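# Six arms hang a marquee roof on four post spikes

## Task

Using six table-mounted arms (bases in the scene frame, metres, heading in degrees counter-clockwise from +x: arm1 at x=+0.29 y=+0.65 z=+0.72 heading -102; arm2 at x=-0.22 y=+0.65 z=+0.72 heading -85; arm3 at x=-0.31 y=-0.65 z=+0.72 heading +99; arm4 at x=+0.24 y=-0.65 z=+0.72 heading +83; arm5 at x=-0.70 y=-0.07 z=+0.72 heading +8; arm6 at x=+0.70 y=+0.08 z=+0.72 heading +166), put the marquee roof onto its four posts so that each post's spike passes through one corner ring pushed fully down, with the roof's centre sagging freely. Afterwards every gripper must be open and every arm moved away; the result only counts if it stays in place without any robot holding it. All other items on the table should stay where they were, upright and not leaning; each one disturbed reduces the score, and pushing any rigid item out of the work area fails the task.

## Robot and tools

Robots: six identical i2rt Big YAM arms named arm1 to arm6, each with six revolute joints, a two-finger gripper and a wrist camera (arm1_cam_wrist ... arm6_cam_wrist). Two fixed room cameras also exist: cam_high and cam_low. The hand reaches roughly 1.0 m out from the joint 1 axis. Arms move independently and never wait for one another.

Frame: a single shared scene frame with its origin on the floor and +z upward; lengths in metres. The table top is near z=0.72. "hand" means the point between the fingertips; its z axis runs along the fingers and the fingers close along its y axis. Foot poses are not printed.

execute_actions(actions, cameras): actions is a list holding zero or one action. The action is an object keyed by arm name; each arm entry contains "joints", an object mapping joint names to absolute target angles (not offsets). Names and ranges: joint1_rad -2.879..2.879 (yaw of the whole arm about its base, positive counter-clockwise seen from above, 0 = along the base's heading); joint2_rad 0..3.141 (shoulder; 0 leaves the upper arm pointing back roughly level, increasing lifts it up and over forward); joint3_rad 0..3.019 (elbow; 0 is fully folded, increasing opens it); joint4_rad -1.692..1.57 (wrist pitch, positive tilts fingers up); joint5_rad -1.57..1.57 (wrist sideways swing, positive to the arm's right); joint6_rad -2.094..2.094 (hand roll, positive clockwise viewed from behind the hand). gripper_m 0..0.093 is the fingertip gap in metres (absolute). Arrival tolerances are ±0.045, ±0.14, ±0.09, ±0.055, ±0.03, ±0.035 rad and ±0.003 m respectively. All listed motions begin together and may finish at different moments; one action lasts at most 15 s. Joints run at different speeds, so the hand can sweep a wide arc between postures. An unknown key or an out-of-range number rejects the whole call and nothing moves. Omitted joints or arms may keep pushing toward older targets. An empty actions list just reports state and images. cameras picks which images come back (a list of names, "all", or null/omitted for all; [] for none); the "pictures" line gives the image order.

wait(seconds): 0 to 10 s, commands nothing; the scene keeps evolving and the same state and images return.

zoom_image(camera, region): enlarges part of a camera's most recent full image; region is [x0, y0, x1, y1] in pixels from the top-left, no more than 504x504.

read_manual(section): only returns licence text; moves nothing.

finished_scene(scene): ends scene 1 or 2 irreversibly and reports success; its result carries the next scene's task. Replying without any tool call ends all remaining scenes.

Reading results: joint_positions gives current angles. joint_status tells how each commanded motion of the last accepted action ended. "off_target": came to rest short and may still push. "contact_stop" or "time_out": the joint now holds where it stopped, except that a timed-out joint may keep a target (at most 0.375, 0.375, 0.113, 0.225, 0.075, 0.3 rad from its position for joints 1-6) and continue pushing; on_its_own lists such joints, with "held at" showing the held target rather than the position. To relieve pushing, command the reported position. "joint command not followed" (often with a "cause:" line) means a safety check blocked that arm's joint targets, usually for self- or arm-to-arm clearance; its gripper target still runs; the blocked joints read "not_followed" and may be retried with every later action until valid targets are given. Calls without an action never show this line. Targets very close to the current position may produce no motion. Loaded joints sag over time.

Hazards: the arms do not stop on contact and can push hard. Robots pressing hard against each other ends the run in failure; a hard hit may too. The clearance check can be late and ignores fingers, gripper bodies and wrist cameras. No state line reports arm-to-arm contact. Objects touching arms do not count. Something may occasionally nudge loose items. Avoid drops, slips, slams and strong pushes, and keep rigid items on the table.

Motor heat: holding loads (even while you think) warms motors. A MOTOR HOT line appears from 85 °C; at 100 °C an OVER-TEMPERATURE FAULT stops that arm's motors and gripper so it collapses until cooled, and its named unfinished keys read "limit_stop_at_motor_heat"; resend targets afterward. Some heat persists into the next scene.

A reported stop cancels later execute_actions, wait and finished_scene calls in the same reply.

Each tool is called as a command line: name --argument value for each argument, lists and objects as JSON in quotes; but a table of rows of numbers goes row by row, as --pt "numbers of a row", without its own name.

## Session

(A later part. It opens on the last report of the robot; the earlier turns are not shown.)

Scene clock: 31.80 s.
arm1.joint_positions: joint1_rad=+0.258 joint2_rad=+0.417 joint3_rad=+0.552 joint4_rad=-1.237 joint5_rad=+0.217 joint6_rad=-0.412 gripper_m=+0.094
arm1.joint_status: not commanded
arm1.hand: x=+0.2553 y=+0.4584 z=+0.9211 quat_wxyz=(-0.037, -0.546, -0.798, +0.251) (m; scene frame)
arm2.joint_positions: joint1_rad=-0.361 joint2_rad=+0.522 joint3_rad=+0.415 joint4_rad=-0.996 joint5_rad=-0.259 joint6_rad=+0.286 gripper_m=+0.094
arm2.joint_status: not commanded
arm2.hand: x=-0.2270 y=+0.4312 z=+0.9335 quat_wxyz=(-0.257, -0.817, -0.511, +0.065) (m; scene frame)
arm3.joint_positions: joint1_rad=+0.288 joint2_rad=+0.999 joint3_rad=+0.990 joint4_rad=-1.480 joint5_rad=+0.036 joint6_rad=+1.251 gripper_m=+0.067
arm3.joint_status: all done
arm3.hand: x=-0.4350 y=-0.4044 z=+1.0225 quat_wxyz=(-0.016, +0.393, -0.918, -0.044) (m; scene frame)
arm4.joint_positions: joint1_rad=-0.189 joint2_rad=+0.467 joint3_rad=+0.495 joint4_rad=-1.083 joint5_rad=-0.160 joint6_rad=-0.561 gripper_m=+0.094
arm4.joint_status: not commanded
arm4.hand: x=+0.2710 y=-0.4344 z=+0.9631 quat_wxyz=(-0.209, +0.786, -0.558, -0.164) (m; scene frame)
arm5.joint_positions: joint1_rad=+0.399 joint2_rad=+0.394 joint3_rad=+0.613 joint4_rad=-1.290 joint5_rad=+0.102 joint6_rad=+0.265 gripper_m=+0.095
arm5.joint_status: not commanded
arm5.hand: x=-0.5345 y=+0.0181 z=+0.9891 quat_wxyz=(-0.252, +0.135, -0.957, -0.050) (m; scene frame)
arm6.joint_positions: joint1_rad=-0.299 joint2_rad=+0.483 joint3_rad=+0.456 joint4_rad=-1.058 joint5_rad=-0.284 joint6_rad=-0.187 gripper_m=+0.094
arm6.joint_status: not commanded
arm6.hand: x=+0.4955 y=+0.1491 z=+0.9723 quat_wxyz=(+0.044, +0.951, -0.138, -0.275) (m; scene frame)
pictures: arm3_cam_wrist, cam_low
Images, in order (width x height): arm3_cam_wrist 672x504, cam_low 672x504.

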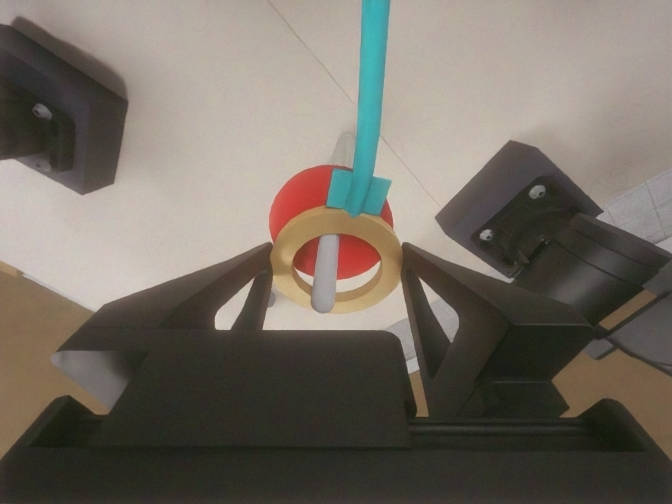

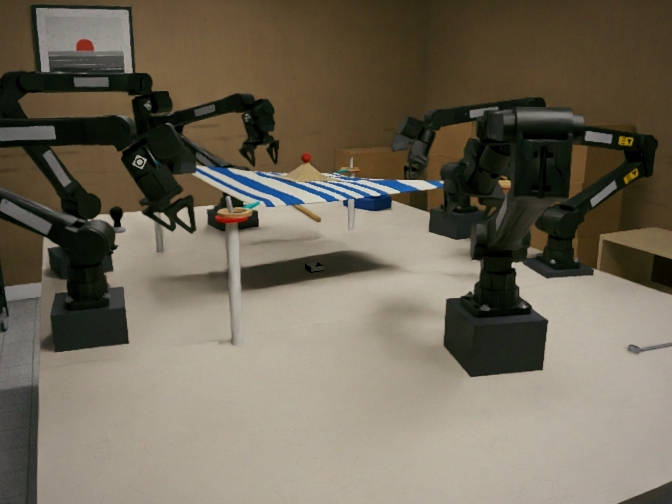

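execute_actions --actions '[{"arm3":{"joints":{"joint2_rad":1.02,"joint3_rad":1.01,"joint4_rad":-1.52,"gripper_m":0.093}}}]' --cameras '["arm3_cam_wrist"]'

execute_actions --actions '[{"arm3":{"joints":{"joint2_rad":1.03,"joint3_rad":1.25,"joint4_rad":-1.68}}}]' --cameras '["arm3_cam_wrist","cam_low","cam_high"]'

Scene clock: 34.03 s.
arm1.joint_positions: joint1_rad=+0.258 joint2_rad=+0.417 joint3_rad=+0.552 joint4_rad=-1.237 joint5_rad=+0.217 joint6_rad=-0.412 gripper_m=+0.094
arm1.joint_status: not commanded
arm1.hand: x=+0.2553 y=+0.4584 z=+0.9211 quat_wxyz=(-0.037, -0.546, -0.798, +0.251) (m; scene frame)
arm2.joint_positions: joint1_rad=-0.361 joint2_rad=+0.522 joint3_rad=+0.415 joint4_rad=-0.996 joint5_rad=-0.259 joint6_rad=+0.286 gripper_m=+0.094
arm2.joint_status: not commanded
arm2.hand: x=-0.2270 y=+0.4312 z=+0.9335 quat_wxyz=(-0.257, -0.817, -0.511, +0.065) (m; scene frame)
arm3.joint_positions: joint1_rad=+0.305 joint2_rad=+1.013 joint3_rad=+0.991 joint4_rad=-1.512 joint5_rad=+0.003 joint6_rad=+1.255 gripper_m=+0.093
arm3.joint_status: all done
arm3.hand: x=-0.4410 y=-0.4148 z=+1.0185 quat_wxyz=(-0.002, +0.400, -0.916, -0.019) (m; scene frame)
arm4.joint_positions: joint1_rad=-0.189 joint2_rad=+0.467 joint3_rad=+0.495 joint4_rad=-1.083 joint5_rad=-0.160 joint6_rad=-0.561 gripper_m=+0.094
arm4.joint_status: not commanded
arm4.hand: x=+0.2710 y=-0.4344 z=+0.9631 quat_wxyz=(-0.209, +0.786, -0.558, -0.164) (m; scene frame)
arm5.joint_positions: joint1_rad=+0.399 joint2_rad=+0.394 joint3_rad=+0.613 joint4_rad=-1.290 joint5_rad=+0.102 joint6_rad=+0.265 gripper_m=+0.095
arm5.joint_status: not commanded
arm5.hand: x=-0.5345 y=+0.0181 z=+0.9891 quat_wxyz=(-0.252, +0.135, -0.957, -0.050) (m; scene frame)
arm6.joint_positions: joint1_rad=-0.299 joint2_rad=+0.483 joint3_rad=+0.456 joint4_rad=-1.058 joint5_rad=-0.284 joint6_rad=-0.187 gripper_m=+0.094
arm6.joint_status: not commanded
arm6.hand: x=+0.4955 y=+0.1491 z=+0.9723 quat_wxyz=(+0.044, +0.951, -0.138, -0.275) (m; scene frame)
pictures: arm3_cam_wrist
Images, in order (width x height): arm3_cam_wrist 672x504.

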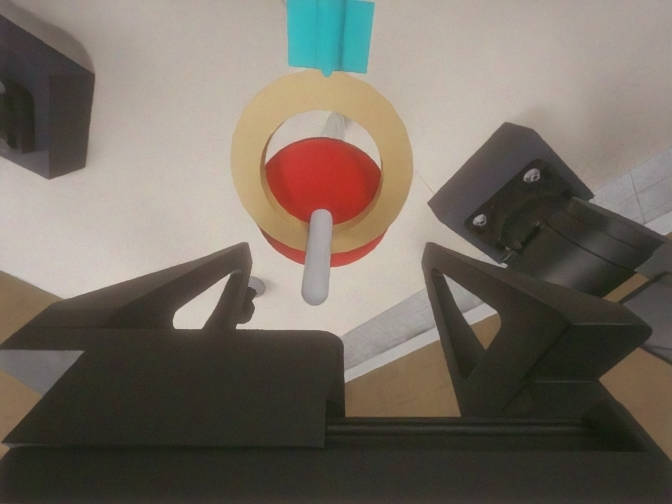

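Scene clock: 35.00 s.
arm1.joint_positions: joint1_rad=+0.258 joint2_rad=+0.417 joint3_rad=+0.552 joint4_rad=-1.237 joint5_rad=+0.217 joint6_rad=-0.412 gripper_m=+0.094
arm1.joint_status: not commanded
arm1.hand: x=+0.2553 y=+0.4584 z=+0.9211 quat_wxyz=(-0.037, -0.546, -0.798, +0.251) (m; scene frame)
arm2.joint_positions: joint1_rad=-0.361 joint2_rad=+0.522 joint3_rad=+0.415 joint4_rad=-0.996 joint5_rad=-0.259 joint6_rad=+0.286 gripper_m=+0.094
arm2.joint_status: not commanded
arm2.hand: x=-0.2270 y=+0.4312 z=+0.9335 quat_wxyz=(-0.257, -0.817, -0.511, +0.065) (m; scene frame)
arm3.joint_positions: joint1_rad=+0.305 joint2_rad=+1.029 joint3_rad=+1.213 joint4_rad=-1.673 joint5_rad=+0.003 joint6_rad=+1.255 gripper_m=+0.093
arm3.joint_status: all done
arm3.hand: x=-0.4464 y=-0.4059 z=+1.1001 quat_wxyz=(+0.001, +0.400, -0.916, -0.043) (m; scene frame)
arm4.joint_positions: joint1_rad=-0.189 joint2_rad=+0.467 joint3_rad=+0.495 joint4_rad=-1.083 joint5_rad=-0.160 joint6_rad=-0.561 gripper_m=+0.094
arm4.joint_status: not commanded
arm4.hand: x=+0.2710 y=-0.4344 z=+0.9631 quat_wxyz=(-0.209, +0.786, -0.558, -0.164) (m; scene frame)
arm5.joint_positions: joint1_rad=+0.399 joint2_rad=+0.394 joint3_rad=+0.613 joint4_rad=-1.290 joint5_rad=+0.102 joint6_rad=+0.265 gripper_m=+0.095
arm5.joint_status: not commanded
arm5.hand: x=-0.5345 y=+0.0181 z=+0.9891 quat_wxyz=(-0.252, +0.135, -0.957, -0.050) (m; scene frame)
arm6.joint_positions: joint1_rad=-0.299 joint2_rad=+0.483 joint3_rad=+0.456 joint4_rad=-1.058 joint5_rad=-0.284 joint6_rad=-0.187 gripper_m=+0.094
arm6.joint_status: not commanded
arm6.hand: x=+0.4955 y=+0.1491 z=+0.9723 quat_wxyz=(+0.044, +0.951, -0.138, -0.275) (m; scene frame)
pictures: arm3_cam_wrist, cam_high, cam_low
Images, in order (width x height): arm3_cam_wrist 672x504, cam_high 672x504, cam_low 672x504.

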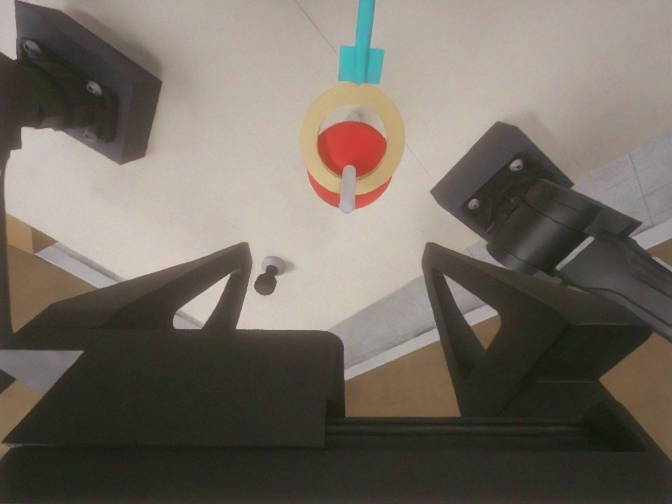

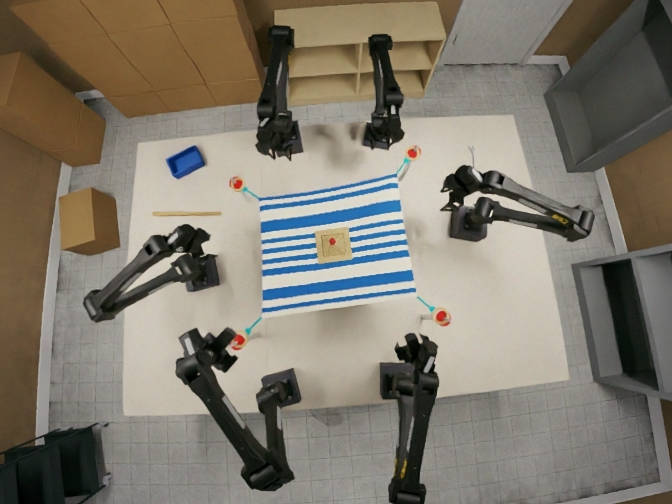

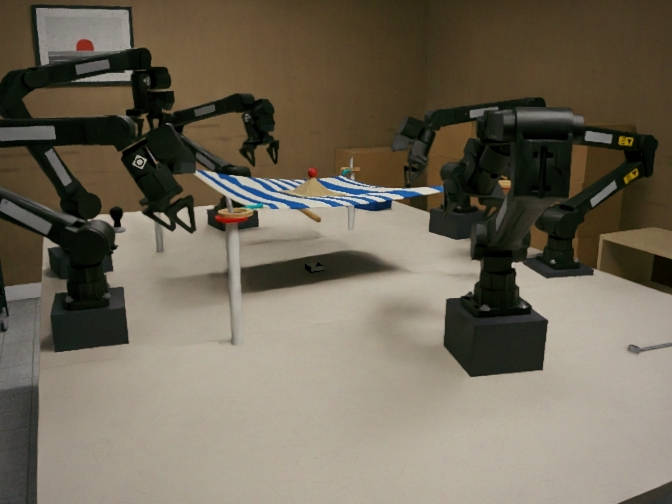

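execute_actions --actions '[{"arm3":{"joints":{"joint1_rad":-0.1,"joint2_rad":0.35,"joint3_rad":0.65,"joint4_rad":-1.39,"joint6_rad":0.4}},"arm5":{"joints":{"joint1_rad":0.9}}}]' --cameras '["cam_low","cam_high"]'

zoom_image --camera "cam_low" --region '[120, 130, 530, 260]'

zoom_image --camera "cam_high" --region '[200, 130, 480, 370]'

Scene clock: 37.70 s.
arm1.joint_positions: joint1_rad=+0.258 joint2_rad=+0.417 joint3_rad=+0.552 joint4_rad=-1.237 joint5_rad=+0.217 joint6_rad=-0.412 gripper_m=+0.094
arm1.joint_status: not commanded
arm1.hand: x=+0.2553 y=+0.4584 z=+0.9211 quat_wxyz=(-0.037, -0.546, -0.798, +0.251) (m; scene frame)
arm2.joint_positions: joint1_rad=-0.361 joint2_rad=+0.522 joint3_rad=+0.415 joint4_rad=-0.996 joint5_rad=-0.259 joint6_rad=+0.286 gripper_m=+0.094
arm2.joint_status: not commanded
arm2.hand: x=-0.2270 y=+0.4312 z=+0.9335 quat_wxyz=(-0.257, -0.817, -0.511, +0.065) (m; scene frame)
arm3.joint_positions: joint1_rad=-0.096 joint2_rad=+0.354 joint3_rad=+0.648 joint4_rad=-1.403 joint5_rad=+0.001 joint6_rad=+0.415 gripper_m=+0.093
arm3.joint_status: all done
arm3.hand: x=-0.3276 y=-0.4865 z=+1.0012 quat_wxyz=(-0.117, +0.575, -0.785, -0.199) (m; scene frame)
arm4.joint_positions: joint1_rad=-0.189 joint2_rad=+0.467 joint3_rad=+0.495 joint4_rad=-1.083 joint5_rad=-0.160 joint6_rad=-0.561 gripper_m=+0.094
arm4.joint_status: not commanded
arm4.hand: x=+0.2710 y=-0.4344 z=+0.9631 quat_wxyz=(-0.209, +0.786, -0.558, -0.164) (m; scene frame)
arm5.joint_positions: joint1_rad=+0.895 joint2_rad=+0.394 joint3_rad=+0.613 joint4_rad=-1.290 joint5_rad=+0.102 joint6_rad=+0.265 gripper_m=+0.095
arm5.joint_status: all done
arm5.hand: x=-0.5958 y=+0.0878 z=+0.9876 quat_wxyz=(-0.229, +0.367, -0.895, -0.107) (m; scene frame)
arm6.joint_positions: joint1_rad=-0.299 joint2_rad=+0.483 joint3_rad=+0.456 joint4_rad=-1.058 joint5_rad=-0.284 joint6_rad=-0.187 gripper_m=+0.094
arm6.joint_status: not commanded
arm6.hand: x=+0.4955 y=+0.1491 z=+0.9723 quat_wxyz=(+0.044, +0.951, -0.138, -0.275) (m; scene frame)
pictures: cam_high, cam_low
Images, in order (width x height): cam_high 672x504, cam_low 672x504.

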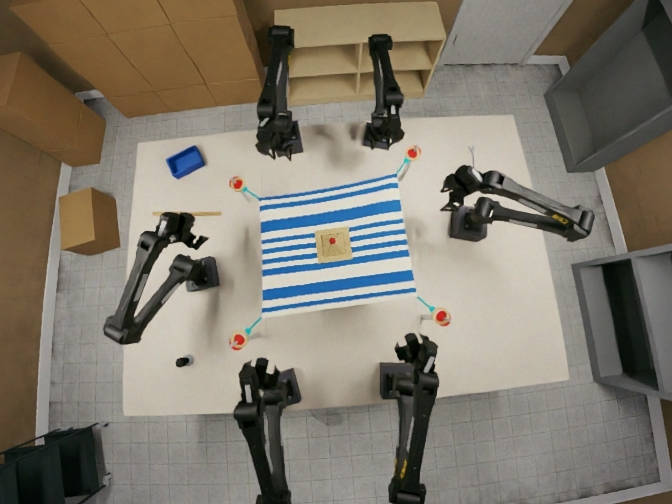

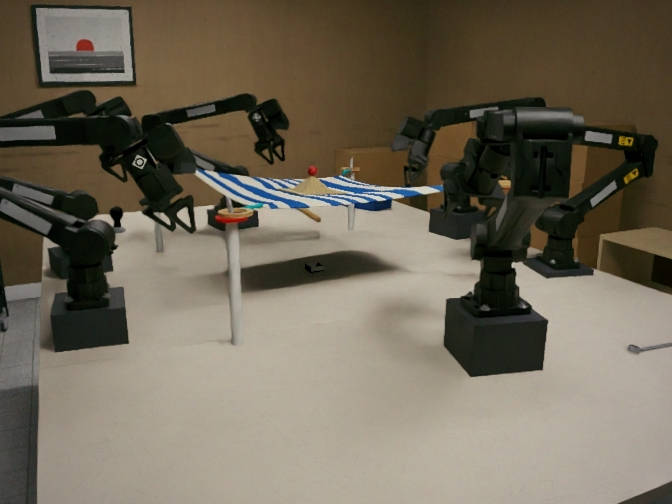

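Region (120, 130, 530, 260) of cam_low's 672x504 image, scaled by 1.229, with more detail than that image has; it fills the top 160 rows of this view, and the rest is white.

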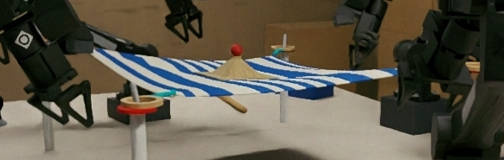

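Region (200, 130, 480, 370) of cam_high's 672x504 image, scaled by 1.800, with more detail than that image has; it fills the top 432 rows of this view, and the rest is white.

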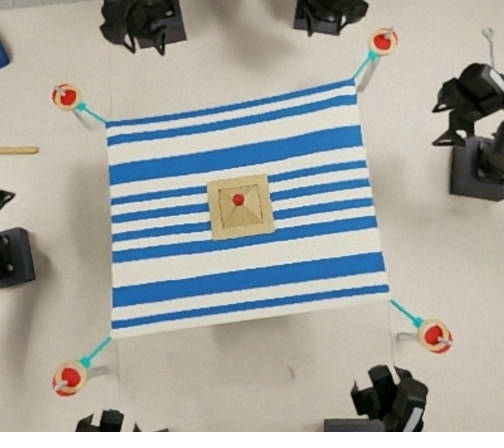

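finished_scene --scene 1

The scene is finished: the task was done.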